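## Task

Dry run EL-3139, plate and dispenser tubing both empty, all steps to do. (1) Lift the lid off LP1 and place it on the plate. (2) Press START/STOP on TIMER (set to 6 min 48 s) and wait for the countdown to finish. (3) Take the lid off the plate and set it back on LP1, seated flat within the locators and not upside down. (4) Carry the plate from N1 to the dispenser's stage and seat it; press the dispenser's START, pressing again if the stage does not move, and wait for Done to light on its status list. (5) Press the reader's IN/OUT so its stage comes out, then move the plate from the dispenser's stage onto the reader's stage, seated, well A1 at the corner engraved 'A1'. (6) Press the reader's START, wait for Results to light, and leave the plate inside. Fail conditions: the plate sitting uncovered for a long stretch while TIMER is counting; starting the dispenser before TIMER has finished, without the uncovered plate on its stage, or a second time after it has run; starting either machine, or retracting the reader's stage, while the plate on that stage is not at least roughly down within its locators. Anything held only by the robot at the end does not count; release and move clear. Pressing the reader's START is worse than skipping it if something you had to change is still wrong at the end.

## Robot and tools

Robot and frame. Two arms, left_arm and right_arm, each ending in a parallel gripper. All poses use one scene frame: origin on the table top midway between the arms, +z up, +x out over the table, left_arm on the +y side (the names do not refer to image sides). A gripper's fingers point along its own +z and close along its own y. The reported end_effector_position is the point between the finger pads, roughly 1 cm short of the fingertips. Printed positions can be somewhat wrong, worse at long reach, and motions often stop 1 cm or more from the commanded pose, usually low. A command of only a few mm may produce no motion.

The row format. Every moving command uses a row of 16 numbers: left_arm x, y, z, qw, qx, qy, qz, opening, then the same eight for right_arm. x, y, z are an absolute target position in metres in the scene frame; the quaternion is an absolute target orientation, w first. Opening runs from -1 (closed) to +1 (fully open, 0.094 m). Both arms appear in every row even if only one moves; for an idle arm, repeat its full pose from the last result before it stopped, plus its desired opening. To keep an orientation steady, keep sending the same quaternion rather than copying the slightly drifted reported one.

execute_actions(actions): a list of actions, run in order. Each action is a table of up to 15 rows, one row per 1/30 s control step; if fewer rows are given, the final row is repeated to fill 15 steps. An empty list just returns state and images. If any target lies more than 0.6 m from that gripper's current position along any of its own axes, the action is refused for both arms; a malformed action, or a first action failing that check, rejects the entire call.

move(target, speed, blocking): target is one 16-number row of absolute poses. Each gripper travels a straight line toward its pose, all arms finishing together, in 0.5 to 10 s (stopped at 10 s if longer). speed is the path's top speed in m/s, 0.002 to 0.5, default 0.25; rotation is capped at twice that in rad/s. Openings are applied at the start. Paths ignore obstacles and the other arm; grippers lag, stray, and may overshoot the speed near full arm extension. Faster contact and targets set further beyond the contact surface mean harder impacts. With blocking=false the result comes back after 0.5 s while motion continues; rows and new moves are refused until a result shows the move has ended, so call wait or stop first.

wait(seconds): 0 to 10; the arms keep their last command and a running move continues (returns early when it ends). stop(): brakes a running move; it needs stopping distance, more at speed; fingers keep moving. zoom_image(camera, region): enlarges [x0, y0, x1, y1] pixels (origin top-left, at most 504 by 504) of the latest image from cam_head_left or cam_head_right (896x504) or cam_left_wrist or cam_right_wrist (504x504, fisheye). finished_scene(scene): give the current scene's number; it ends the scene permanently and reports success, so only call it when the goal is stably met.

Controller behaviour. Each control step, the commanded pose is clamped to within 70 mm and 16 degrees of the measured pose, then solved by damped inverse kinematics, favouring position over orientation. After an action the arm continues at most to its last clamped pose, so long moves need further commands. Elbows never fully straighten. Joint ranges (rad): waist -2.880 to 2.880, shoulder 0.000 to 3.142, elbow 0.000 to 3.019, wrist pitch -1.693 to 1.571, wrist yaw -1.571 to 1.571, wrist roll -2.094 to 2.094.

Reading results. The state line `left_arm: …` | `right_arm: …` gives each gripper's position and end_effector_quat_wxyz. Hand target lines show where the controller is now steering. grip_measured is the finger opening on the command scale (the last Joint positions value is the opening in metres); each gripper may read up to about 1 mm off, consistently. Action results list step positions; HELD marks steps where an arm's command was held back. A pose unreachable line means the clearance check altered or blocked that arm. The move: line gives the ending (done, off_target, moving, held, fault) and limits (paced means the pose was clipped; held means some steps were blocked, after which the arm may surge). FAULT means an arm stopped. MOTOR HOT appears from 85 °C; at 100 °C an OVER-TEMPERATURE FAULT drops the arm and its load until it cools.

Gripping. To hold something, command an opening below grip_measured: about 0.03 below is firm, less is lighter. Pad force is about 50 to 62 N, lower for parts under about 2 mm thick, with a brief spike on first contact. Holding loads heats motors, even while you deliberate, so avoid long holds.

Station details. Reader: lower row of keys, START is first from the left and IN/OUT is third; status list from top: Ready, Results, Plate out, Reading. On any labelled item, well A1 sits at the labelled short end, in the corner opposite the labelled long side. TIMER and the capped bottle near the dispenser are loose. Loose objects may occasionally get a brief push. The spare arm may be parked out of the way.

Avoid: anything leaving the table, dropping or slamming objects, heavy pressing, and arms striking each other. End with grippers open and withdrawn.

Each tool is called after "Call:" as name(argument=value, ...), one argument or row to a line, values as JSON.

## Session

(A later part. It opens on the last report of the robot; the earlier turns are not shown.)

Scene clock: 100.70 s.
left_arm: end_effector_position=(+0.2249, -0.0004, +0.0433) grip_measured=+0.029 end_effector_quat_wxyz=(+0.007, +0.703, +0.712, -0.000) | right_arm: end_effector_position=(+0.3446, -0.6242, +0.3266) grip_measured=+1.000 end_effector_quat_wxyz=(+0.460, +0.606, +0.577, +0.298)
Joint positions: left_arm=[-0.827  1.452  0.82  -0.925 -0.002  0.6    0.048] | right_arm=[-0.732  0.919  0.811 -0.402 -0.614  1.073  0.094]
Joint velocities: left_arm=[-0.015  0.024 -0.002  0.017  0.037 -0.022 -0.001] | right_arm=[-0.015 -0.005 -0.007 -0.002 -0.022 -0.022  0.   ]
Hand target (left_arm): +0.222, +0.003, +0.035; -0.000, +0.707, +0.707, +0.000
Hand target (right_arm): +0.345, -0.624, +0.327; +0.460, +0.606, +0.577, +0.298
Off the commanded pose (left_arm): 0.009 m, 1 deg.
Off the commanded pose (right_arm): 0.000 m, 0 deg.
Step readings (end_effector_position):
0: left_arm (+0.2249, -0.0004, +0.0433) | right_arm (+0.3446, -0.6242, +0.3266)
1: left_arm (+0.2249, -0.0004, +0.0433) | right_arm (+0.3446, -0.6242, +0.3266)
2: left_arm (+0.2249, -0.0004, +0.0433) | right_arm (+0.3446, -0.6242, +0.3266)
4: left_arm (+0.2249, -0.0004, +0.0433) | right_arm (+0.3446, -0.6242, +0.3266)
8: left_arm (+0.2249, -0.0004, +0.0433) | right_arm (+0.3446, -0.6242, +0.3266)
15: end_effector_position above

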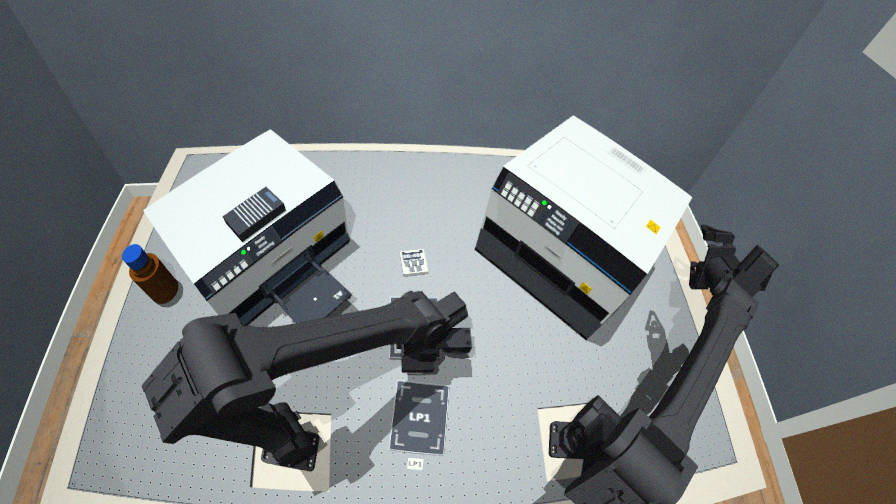

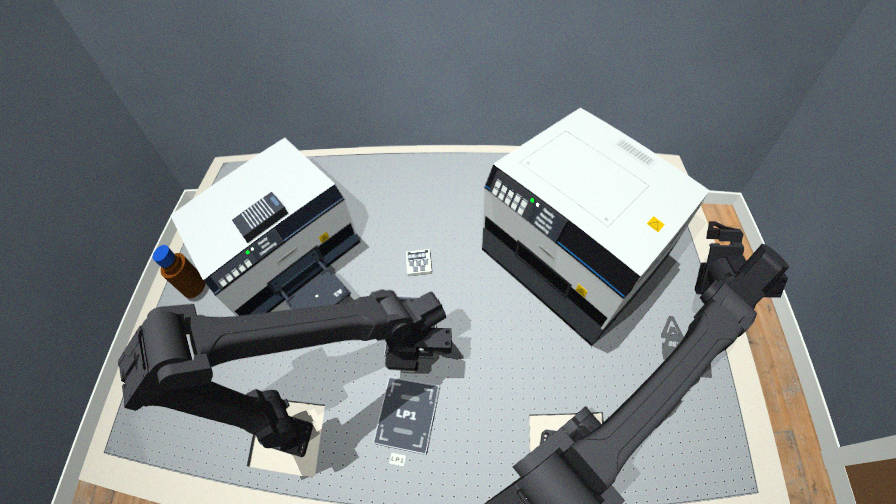

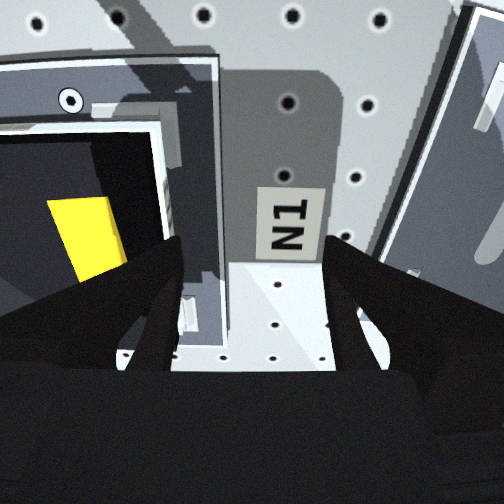

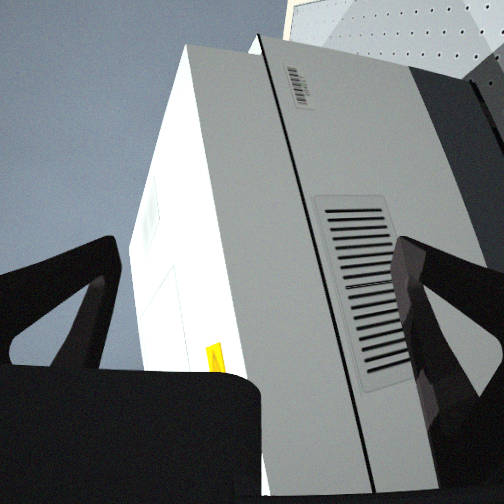

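The lid moved 2 mm. Next I'll view it from the side and the far end on the way to the timer.

Call:
execute_actions(
  actions=[
    [[0.222,0.003,0.035,0,0.707,0.707,0,-1,0.3446,-0.6242,0.3266,0.46,0.606,0.577,0.298,1]],
  ],
)

Call:
move(
  target=[0.23,-0.03,0.13,0,0.707,0.707,0,-1,0.3446,-0.6242,0.3266,0.46,0.606,0.577,0.298,1],
)

Call:
move(
  target=[0.40,-0.03,0.13,0,0.38,0.92,0,1,0.3446,-0.6242,0.3266,0.46,0.606,0.577,0.298,1],
)

Scene clock: 104.60 s.
left_arm: end_effector_position=(+0.2249, -0.0004, +0.0433) grip_measured=-0.992 end_effector_quat_wxyz=(+0.007, +0.703, +0.712, -0.000) | right_arm: end_effector_position=(+0.3446, -0.6242, +0.3266) grip_measured=+1.000 end_effector_quat_wxyz=(+0.460, +0.606, +0.577, +0.298)
Joint positions: left_arm=[-0.827  1.452  0.82  -0.925 -0.002  0.6    0.   ] | right_arm=[-0.732  0.919  0.811 -0.402 -0.614  1.073  0.094]
Joint velocities: left_arm=[-0.005  0.005 -0.002 -0.002 -0.022 -0.11   0.   ] | right_arm=[ 0.005 -0.005 -0.002  0.007 -0.007 -0.095  0.   ]
Hand target (left_arm): +0.222, +0.003, +0.035; -0.000, +0.707, +0.707, +0.000
Hand target (right_arm): +0.345, -0.624, +0.327; +0.460, +0.606, +0.577, +0.298
Off the commanded pose (left_arm): 0.009 m, 1 deg.
Off the commanded pose (right_arm): 0.000 m, 0 deg.
Step readings (end_effector_position):
0: left_arm (+0.2249, -0.0004, +0.0433) | right_arm (+0.3446, -0.6242, +0.3266)
1: left_arm (+0.2249, -0.0004, +0.0433) | right_arm (+0.3446, -0.6242, +0.3266)
2: left_arm (+0.2249, -0.0004, +0.0433) | right_arm (+0.3446, -0.6242, +0.3266)
4: left_arm (+0.2249, -0.0004, +0.0433) | right_arm (+0.3446, -0.6242, +0.3266)
8: left_arm (+0.2249, -0.0004, +0.0433) | right_arm (+0.3446, -0.6242, +0.3266)
15: end_effector_position above

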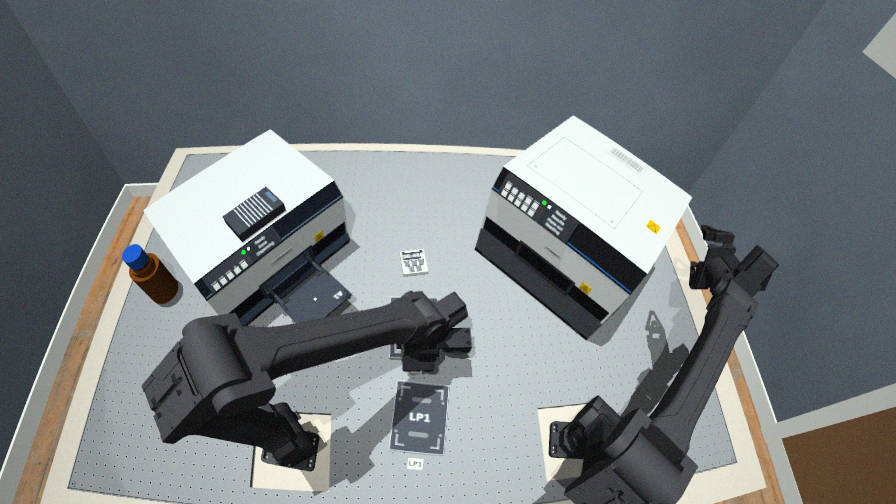

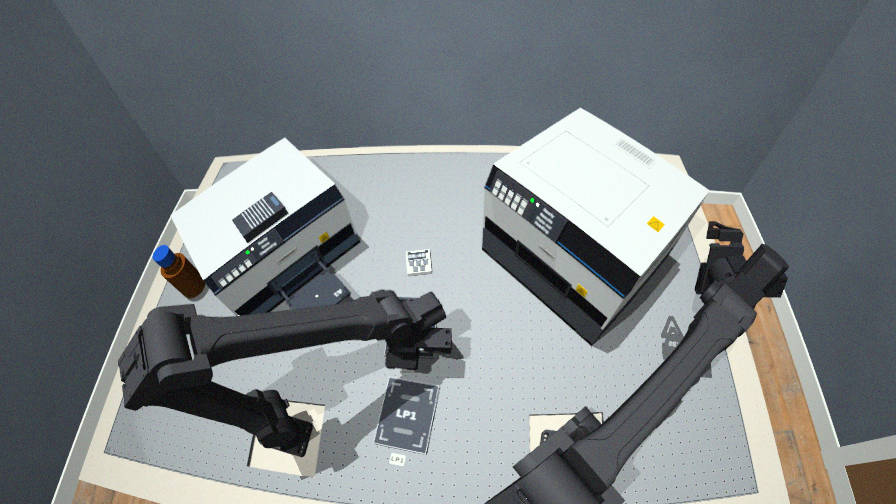

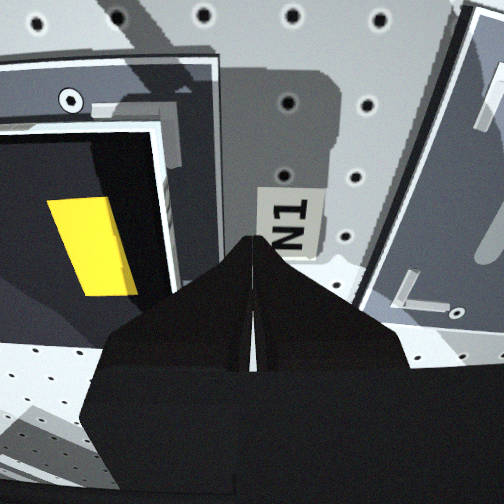

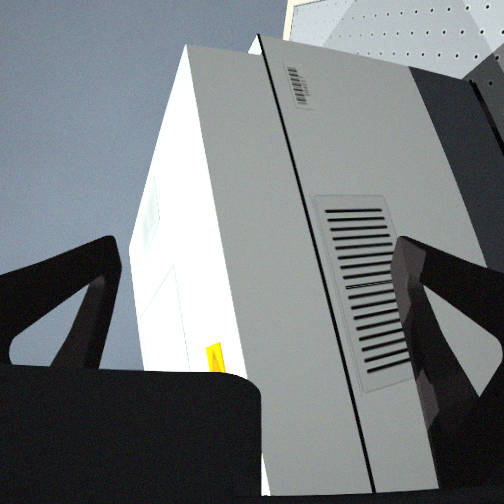

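Scene clock: 105.43 s.
left_arm: end_effector_position=(+0.2258, -0.0181, +0.1203) grip_measured=-0.992 end_effector_quat_wxyz=(-0.009, +0.709, +0.705, +0.003) | right_arm: end_effector_position=(+0.3446, -0.6242, +0.3266) grip_measured=+1.000 end_effector_quat_wxyz=(+0.460, +0.606, +0.577, +0.298)
Joint positions: left_arm=[-0.853  1.399  0.998 -1.187 -0.002  0.593  0.   ] | right_arm=[-0.732  0.919  0.811 -0.402 -0.614  1.073  0.094]
Joint velocities: left_arm=[-0.005  0.005  0.017 -0.017 -0.007 -0.037  0.   ] | right_arm=[-0.005 -0.015 -0.002  0.007 -0.037 -0.051  0.   ]
Hand target (left_arm): +0.229, -0.029, +0.130; -0.000, +0.707, +0.707, -0.000
Hand target (right_arm): +0.345, -0.624, +0.327; +0.460, +0.606, +0.577, +0.298
Off the commanded pose (left_arm): 0.016 m, 1 deg.
Off the commanded pose (right_arm): 0.000 m, 0 deg.
move: off_target (left_arm)

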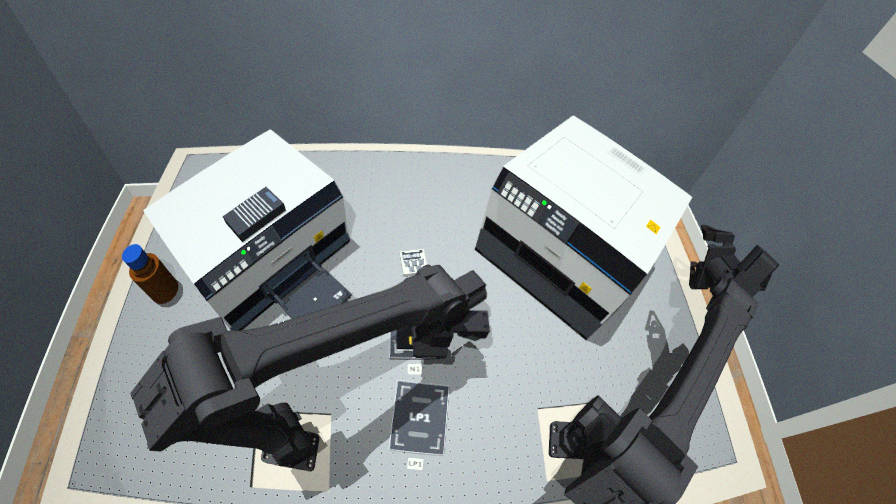

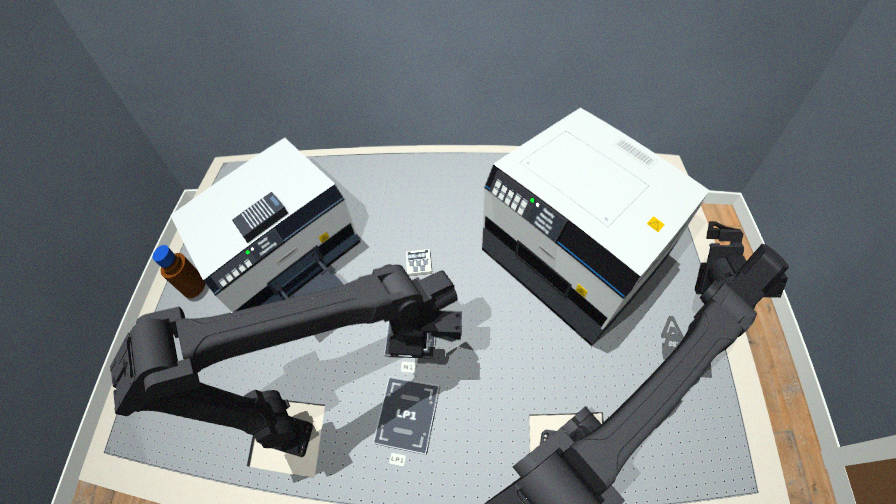

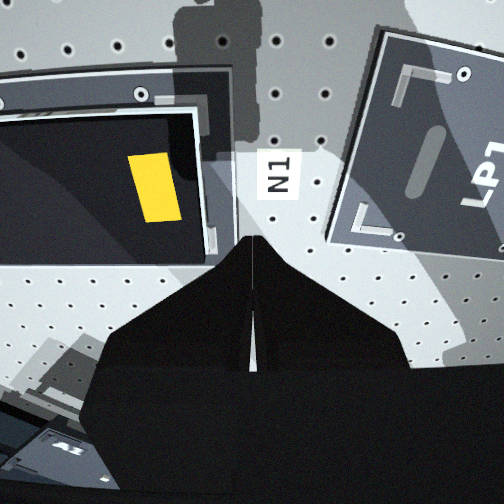

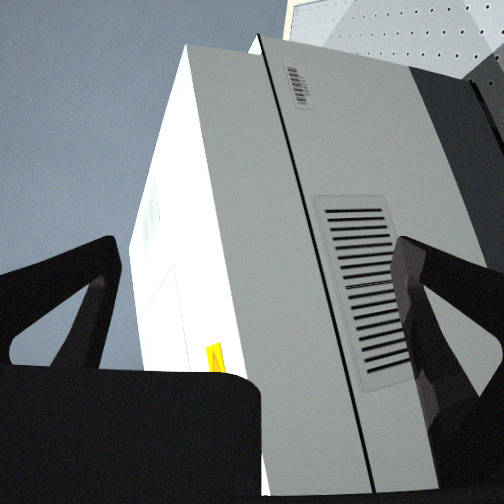

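Scene clock: 107.53 s.
left_arm: end_effector_position=(+0.3850, -0.0198, +0.1201) grip_measured=+1.000 end_effector_quat_wxyz=(-0.009, +0.391, +0.920, +0.004) | right_arm: end_effector_position=(+0.3446, -0.6242, +0.3266) grip_measured=+1.000 end_effector_quat_wxyz=(+0.460, +0.606, +0.577, +0.298)
Joint positions: left_arm=[-0.575  1.669  1.308 -1.229 -0.002  0.098  0.094] | right_arm=[-0.732  0.919  0.811 -0.402 -0.614  1.073  0.094]
Joint velocities: left_arm=[-0.024  0.005  0.007  0.012  0.007  0.007  0.   ] | right_arm=[-0.015 -0.005 -0.002  0.007 -0.051  0.066  0.   ]
Hand target (left_arm): +0.400, -0.030, +0.130; +0.003, +0.382, +0.924, -0.000
Hand target (right_arm): +0.345, -0.624, +0.327; +0.460, +0.606, +0.577, +0.298
Off the commanded pose (left_arm): 0.021 m, 2 deg.
Off the commanded pose (right_arm): 0.000 m, 0 deg.
move: off_target (left_arm)

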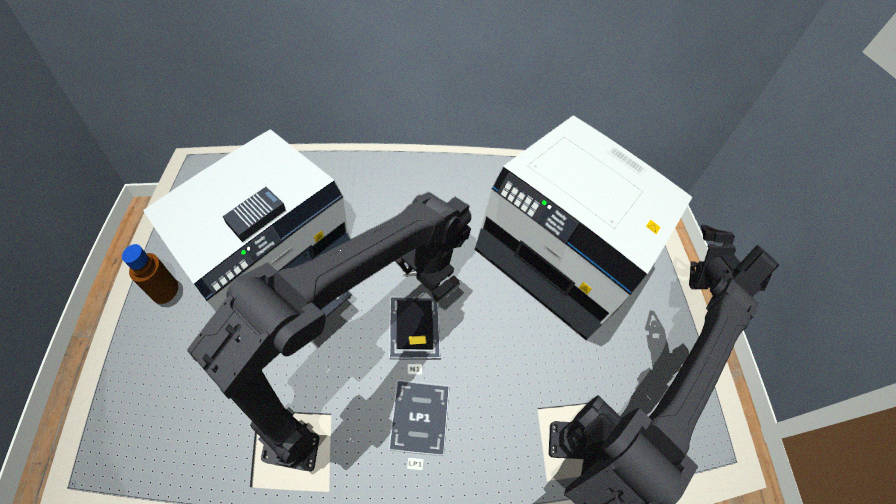

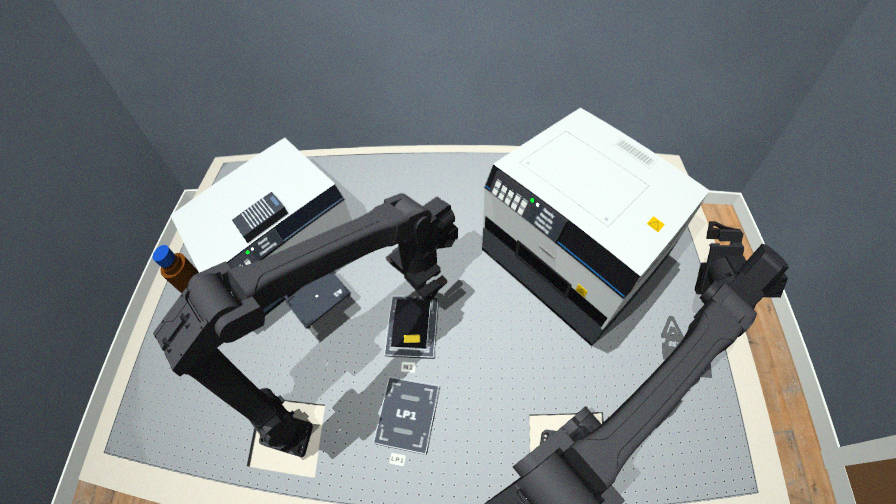

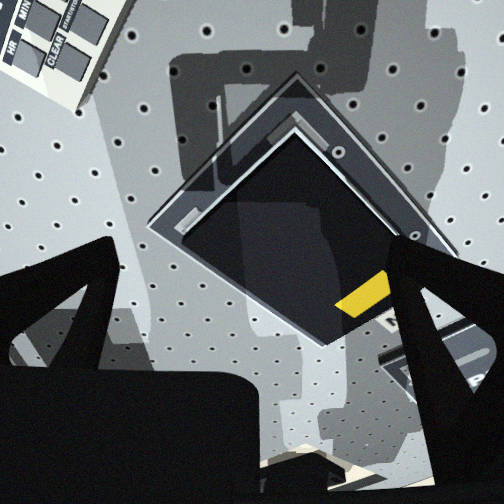

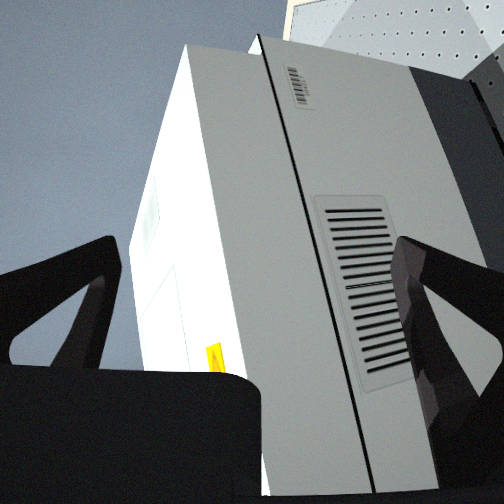

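Call:
zoom_image(
  camera="cam_left_wrist",
  region=[140,60,420,280],
)

Call:
move(
  target=[0.505,-0.028,0.12,0,0,1,0,1,0.3446,-0.6242,0.3266,0.46,0.606,0.577,0.298,1],
)

Call:
move(
  target=[0.486,-0.017,0.07,0,0,1,0,-0.6,0.3446,-0.6242,0.3266,0.46,0.606,0.577,0.298,1],
  speed=0.08,
)

Call:
zoom_image(
  camera="cam_head_left",
  region=[375,290,455,370],
)

Region (140, 60, 420, 280) of cam_left_wrist's 504x504 image, scaled by 1.800, with more detail than that image has; it fills the top 396 rows of this view, and the rest is white.

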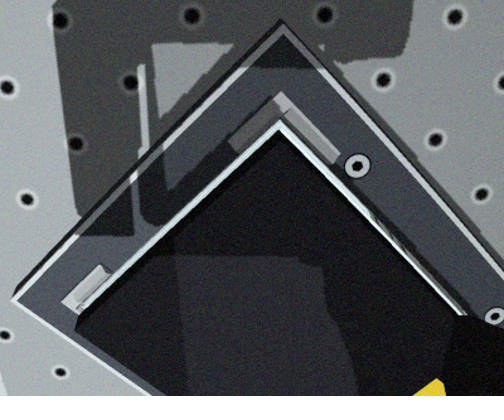

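Scene clock: 112.83 s.
left_arm: end_effector_position=(+0.4873, -0.0210, +0.1133) grip_measured=+1.000 end_effector_quat_wxyz=(-0.007, +0.011, +1.000, +0.006) | right_arm: end_effector_position=(+0.3446, -0.6242, +0.3266) grip_measured=+1.000 end_effector_quat_wxyz=(+0.460, +0.606, +0.577, +0.298)
Joint positions: left_arm=[-0.458  1.878  1.582 -1.293 -0.002 -0.566  0.094] | right_arm=[-0.732  0.919  0.811 -0.402 -0.614  1.073  0.094]
Joint velocities: left_arm=[ 0.005 -0.024  0.012 -0.007 -0.051 -0.022  0.   ] | right_arm=[-0.005 -0.005 -0.007  0.002 -0.007 -0.081  0.   ]
Hand target (left_arm): +0.504, -0.028, +0.120; +0.002, +0.000, +1.000, -0.001
Hand target (right_arm): +0.345, -0.624, +0.327; +0.460, +0.606, +0.577, +0.298
Off the commanded pose (left_arm): 0.020 m, 2 deg.
Off the commanded pose (right_arm): 0.000 m, 0 deg.
move: off_target (left_arm)

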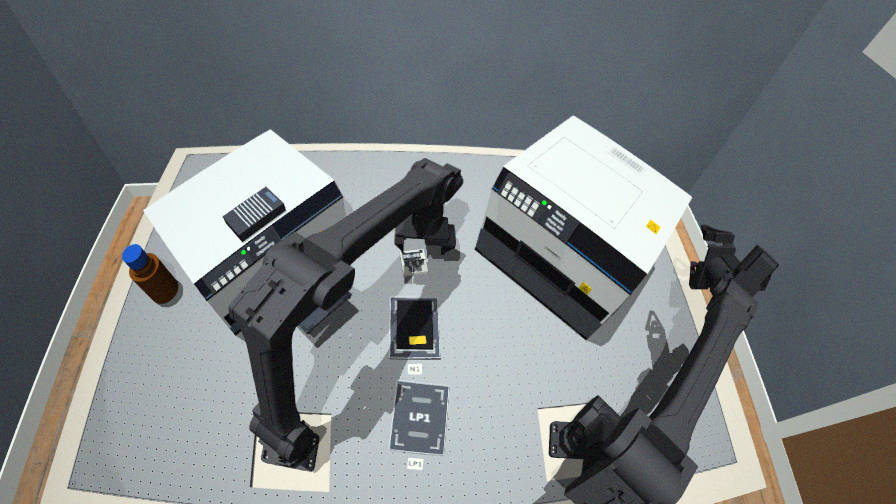

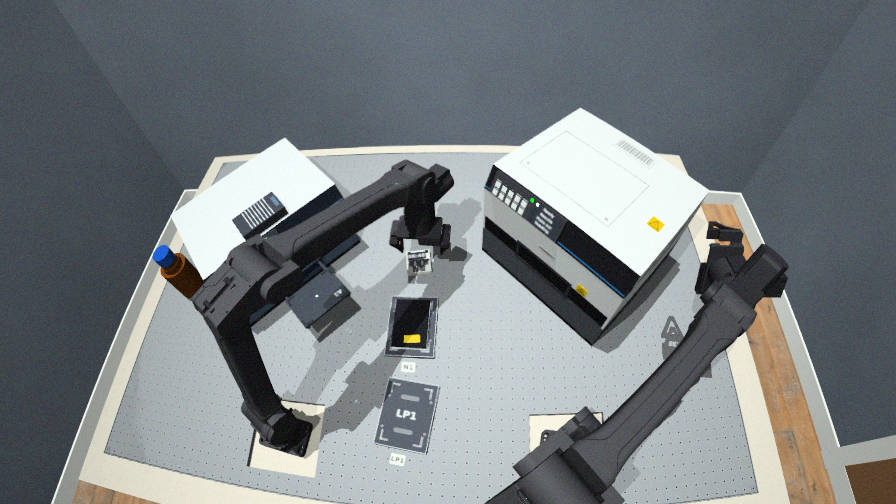

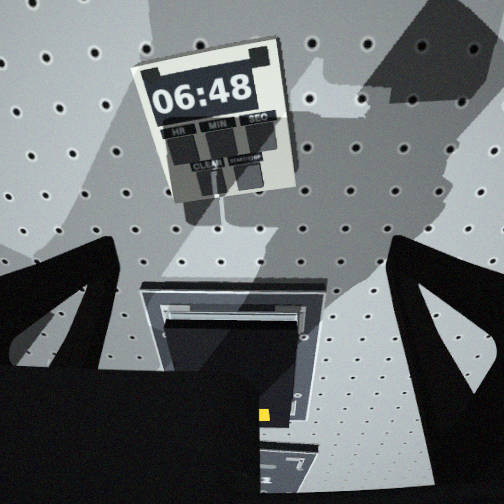

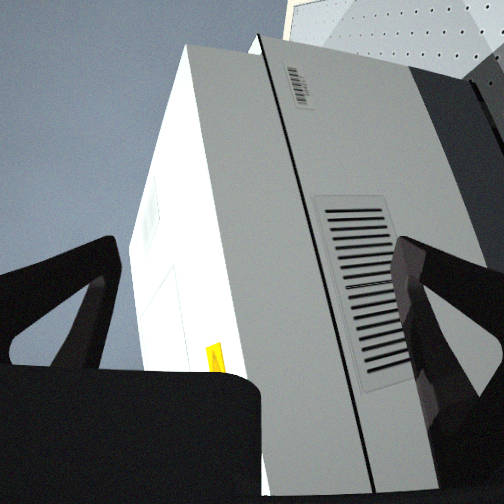

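Scene clock: 113.67 s.
left_arm: end_effector_position=(+0.4872, -0.0210, +0.0852) grip_measured=-0.599 end_effector_quat_wxyz=(+0.009, +0.009, +1.000, -0.005) | right_arm: end_effector_position=(+0.3446, -0.6242, +0.3266) grip_measured=+1.000 end_effector_quat_wxyz=(+0.460, +0.606, +0.577, +0.298)
Joint positions: left_arm=[-0.458  1.878  1.504 -1.176 -0.002 -0.57   0.019] | right_arm=[-0.732  0.919  0.811 -0.402 -0.614  1.073  0.094]
Joint velocities: left_arm=[ 0.005 -0.005 -0.017  0.032 -0.051 -0.051  0.001] | right_arm=[ 0.005 -0.005  0.007 -0.007 -0.066  0.007  0.   ]
Hand target (left_arm): +0.486, -0.017, +0.070; -0.000, +0.000, +1.000, +0.000
Hand target (right_arm): +0.345, -0.624, +0.327; +0.460, +0.606, +0.577, +0.298
Off the commanded pose (left_arm): 0.016 m, 2 deg.
Off the commanded pose (right_arm): 0.000 m, 0 deg.
move: off_target (left_arm)

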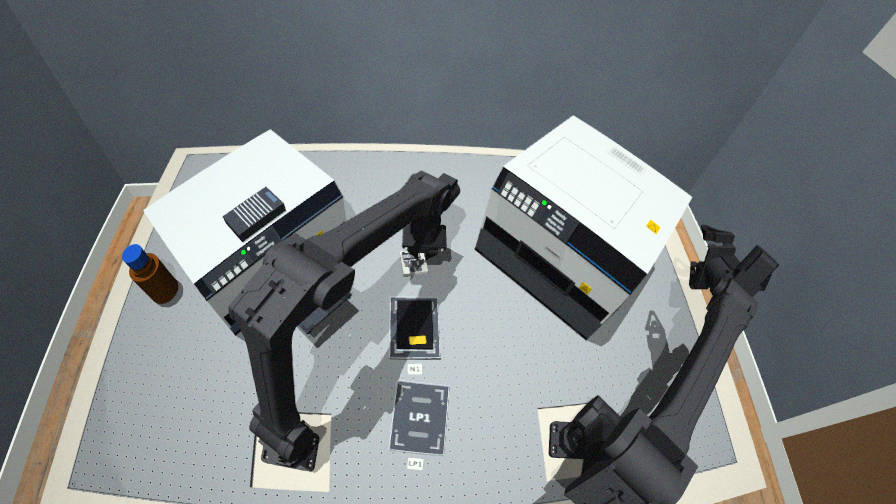

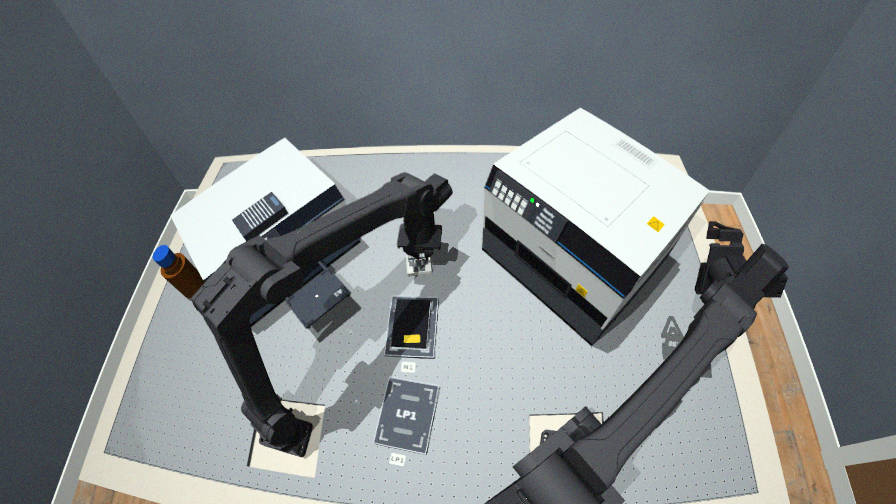

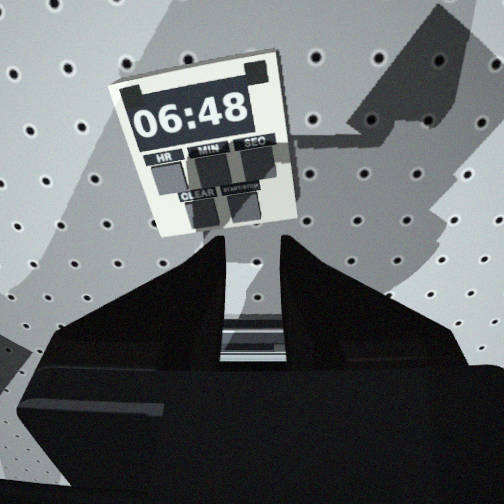

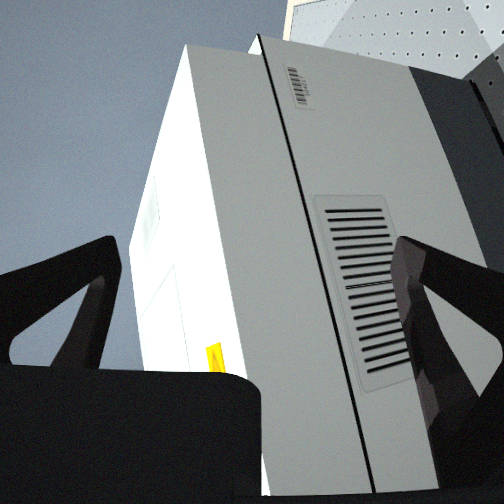

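Region (375, 290, 455, 370) of cam_head_left's 896x504 image, scaled by 6.300, with more detail than that image has.

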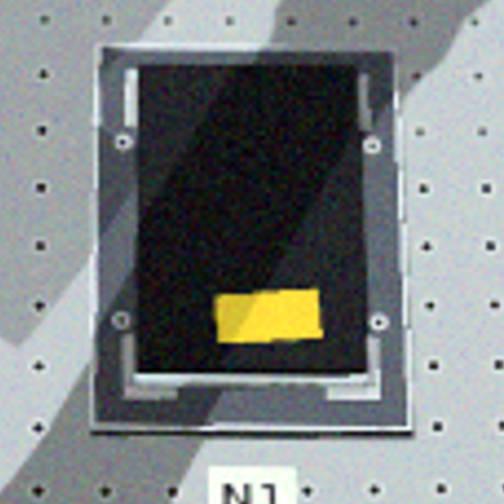

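Call:
move(
  target=[0.479,-0.011,0.048,0,0,1,0,-0.6,0.3446,-0.6242,0.3266,0.46,0.606,0.577,0.298,1],
  speed=0.05,
)

Scene clock: 116.30 s.
left_arm: end_effector_position=(+0.4805, -0.0165, +0.0645) grip_measured=-0.599 end_effector_quat_wxyz=(+0.010, +0.009, +1.000, -0.006) | right_arm: end_effector_position=(+0.3446, -0.6242, +0.3266) grip_measured=+1.000 end_effector_quat_wxyz=(+0.460, +0.606, +0.577, +0.298)
Joint positions: left_arm=[-0.458  1.878  1.445 -1.113 -0.002 -0.57   0.019] | right_arm=[-0.732  0.919  0.811 -0.402 -0.614  1.073  0.094]
Joint velocities: left_arm=[ 0.024 -0.005  0.002  0.017 -0.037  0.022  0.001] | right_arm=[-0.015 -0.015 -0.002 -0.017  0.051  0.022  0.   ]
Hand target (left_arm): +0.479, -0.011, +0.048; +0.000, -0.000, +1.000, +0.000
Hand target (right_arm): +0.345, -0.624, +0.327; +0.460, +0.606, +0.577, +0.298
Off the commanded pose (left_arm): 0.017 m, 2 deg.
Off the commanded pose (right_arm): 0.000 m, 0 deg.
move: off_target (left_arm)

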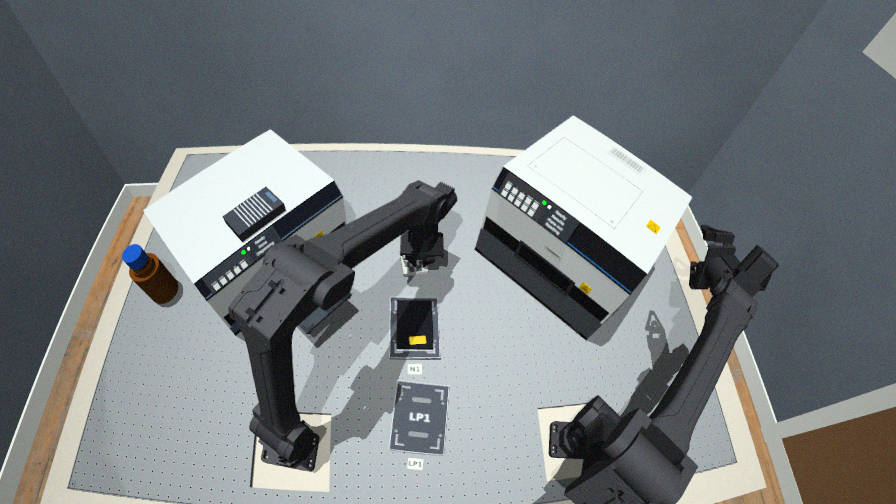

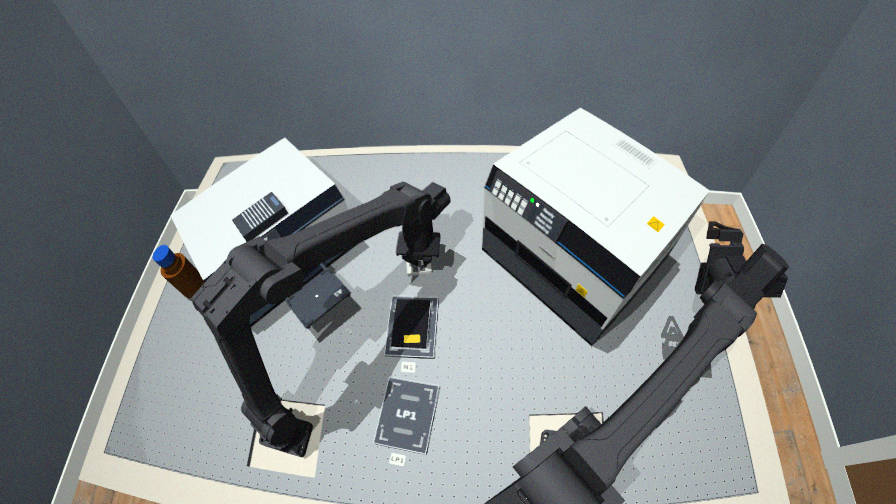

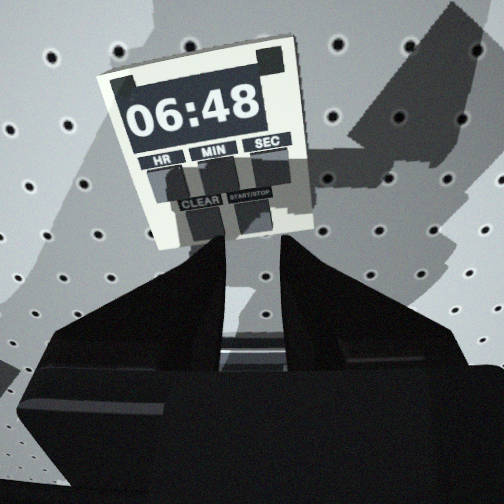

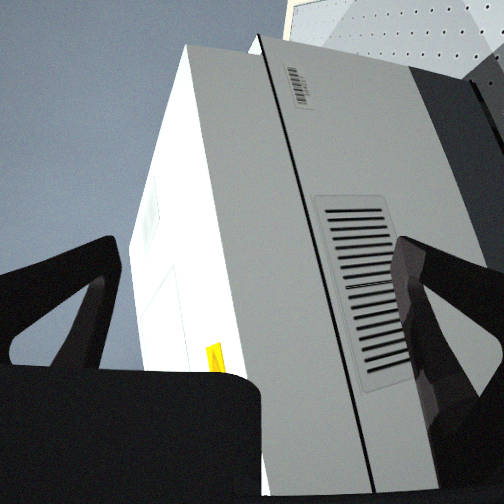

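Call:
move(
  target=[0.480,-0.0115,0.033,0,0,1,0,-1,0.3446,-0.6242,0.3266,0.46,0.606,0.577,0.298,1],
  speed=0.03,
)

Scene clock: 119.47 s.
left_arm: end_effector_position=(+0.4819, -0.0174, +0.0511) grip_measured=-0.992 end_effector_quat_wxyz=(+0.012, +0.009, +1.000, -0.007) | right_arm: end_effector_position=(+0.3446, -0.6242, +0.3266) grip_measured=+1.000 end_effector_quat_wxyz=(+0.460, +0.606, +0.577, +0.298)
Joint positions: left_arm=[-0.458  1.896  1.432 -1.08  -0.002 -0.57   0.   ] | right_arm=[-0.732  0.919  0.811 -0.402 -0.614  1.073  0.094]
Joint velocities: left_arm=[-0.005 -0.005 -0.012  0.017  0.066  0.022 -0.   ] | right_arm=[-0.005 -0.005 -0.007  0.002  0.037  0.037  0.   ]
Hand target (left_arm): +0.480, -0.011, +0.033; -0.000, -0.000, +1.000, +0.000
Hand target (right_arm): +0.345, -0.624, +0.327; +0.460, +0.606, +0.577, +0.298
Off the commanded pose (left_arm): 0.019 m, 2 deg.
Off the commanded pose (right_arm): 0.000 m, 0 deg.
move: off_target (left_arm)

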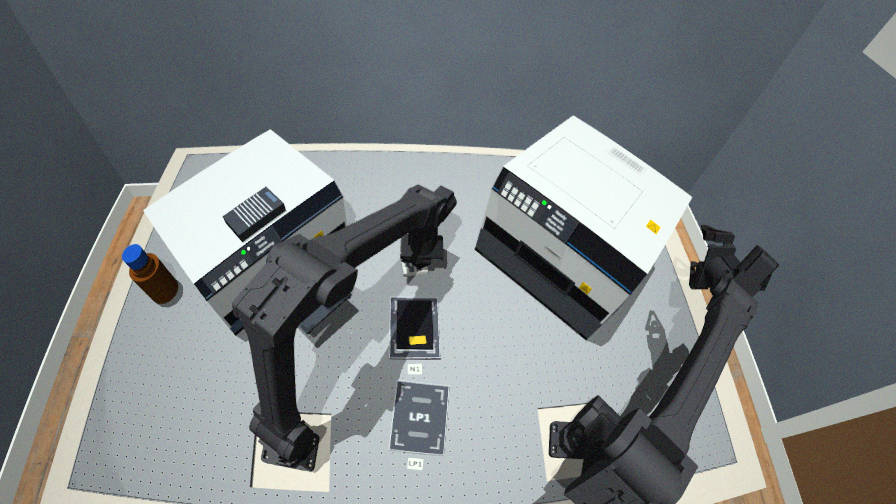

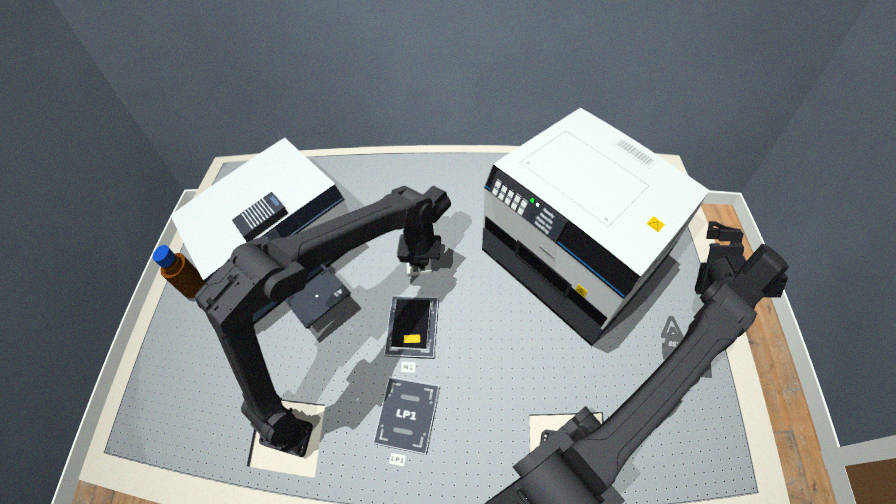

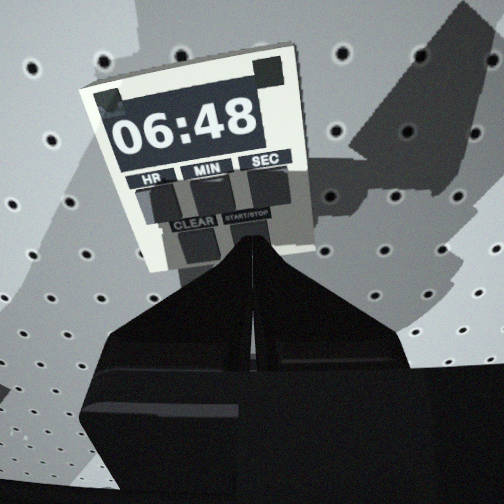

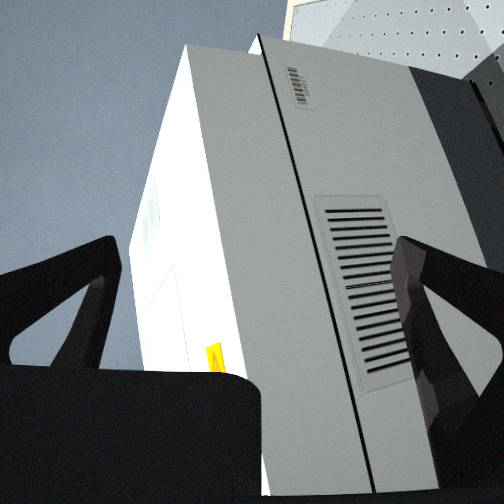

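Call:
move(
  target=[0.477,-0.0095,0.015,0,0,1,0,-1,0.3446,-0.6242,0.3266,0.46,0.606,0.577,0.298,1],
  speed=0.03,
)

Scene clock: 121.97 s.
left_arm: end_effector_position=(+0.4824, -0.0177, +0.0430) grip_measured=-0.992 end_effector_quat_wxyz=(+0.019, +0.009, +1.000, -0.011) | right_arm: end_effector_position=(+0.3446, -0.6242, +0.3266) grip_measured=+1.000 end_effector_quat_wxyz=(+0.460, +0.606, +0.577, +0.298)
Joint positions: left_arm=[-0.458  1.897  1.409 -1.039 -0.002 -0.57   0.   ] | right_arm=[-0.732  0.919  0.811 -0.402 -0.614  1.073  0.094]
Joint velocities: left_arm=[-0.005 -0.024  0.017  0.007  0.007 -0.007 -0.   ] | right_arm=[-0.005 -0.005  0.002 -0.007 -0.007  0.037  0.   ]
Hand target (left_arm): +0.476, -0.009, +0.016; +0.000, -0.000, +1.000, +0.000
Hand target (right_arm): +0.345, -0.624, +0.327; +0.460, +0.606, +0.577, +0.298
Off the commanded pose (left_arm): 0.030 m, 3 deg.
Off the commanded pose (right_arm): 0.000 m, 0 deg.
move: off_target (left_arm)

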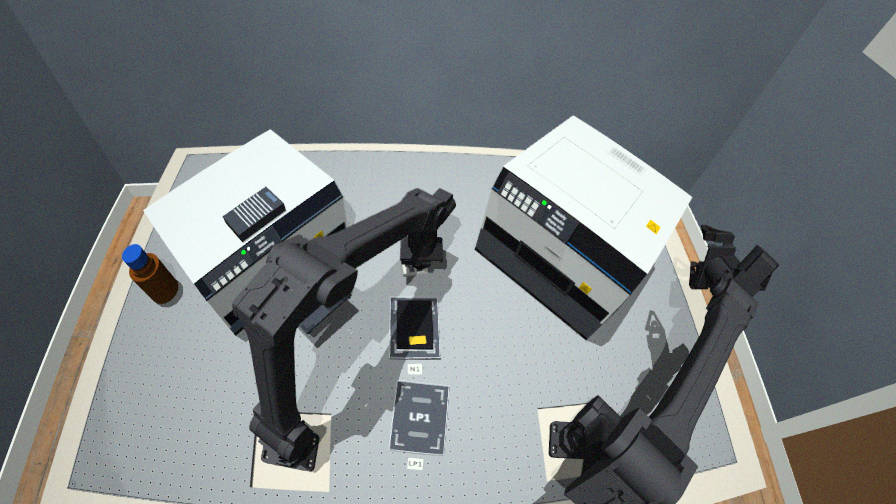

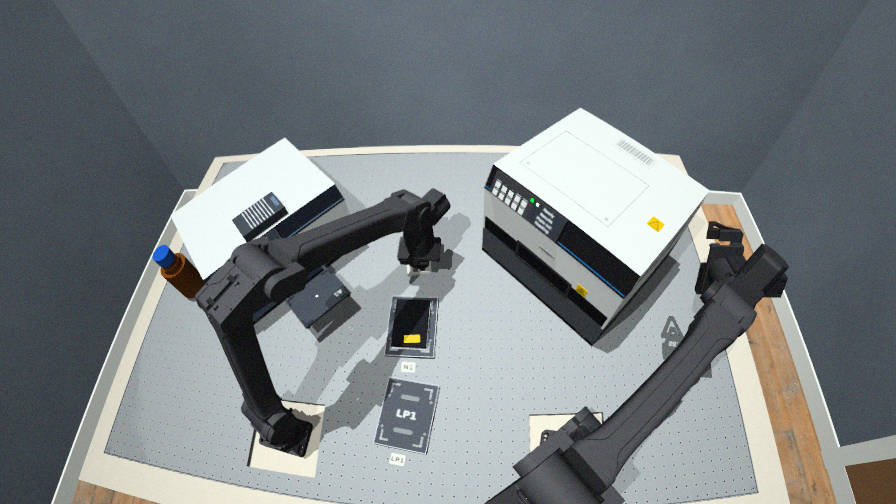

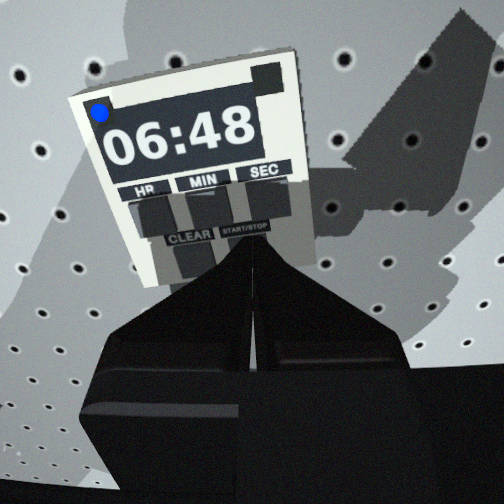

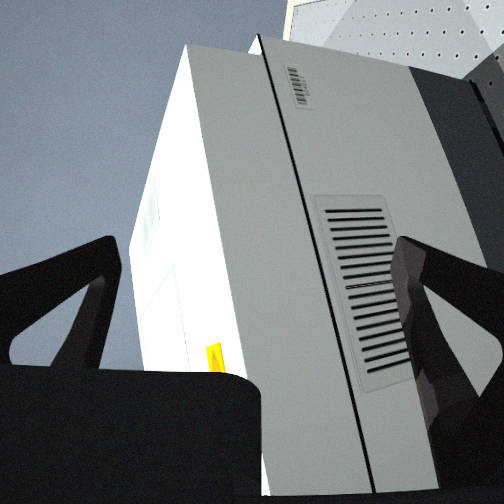

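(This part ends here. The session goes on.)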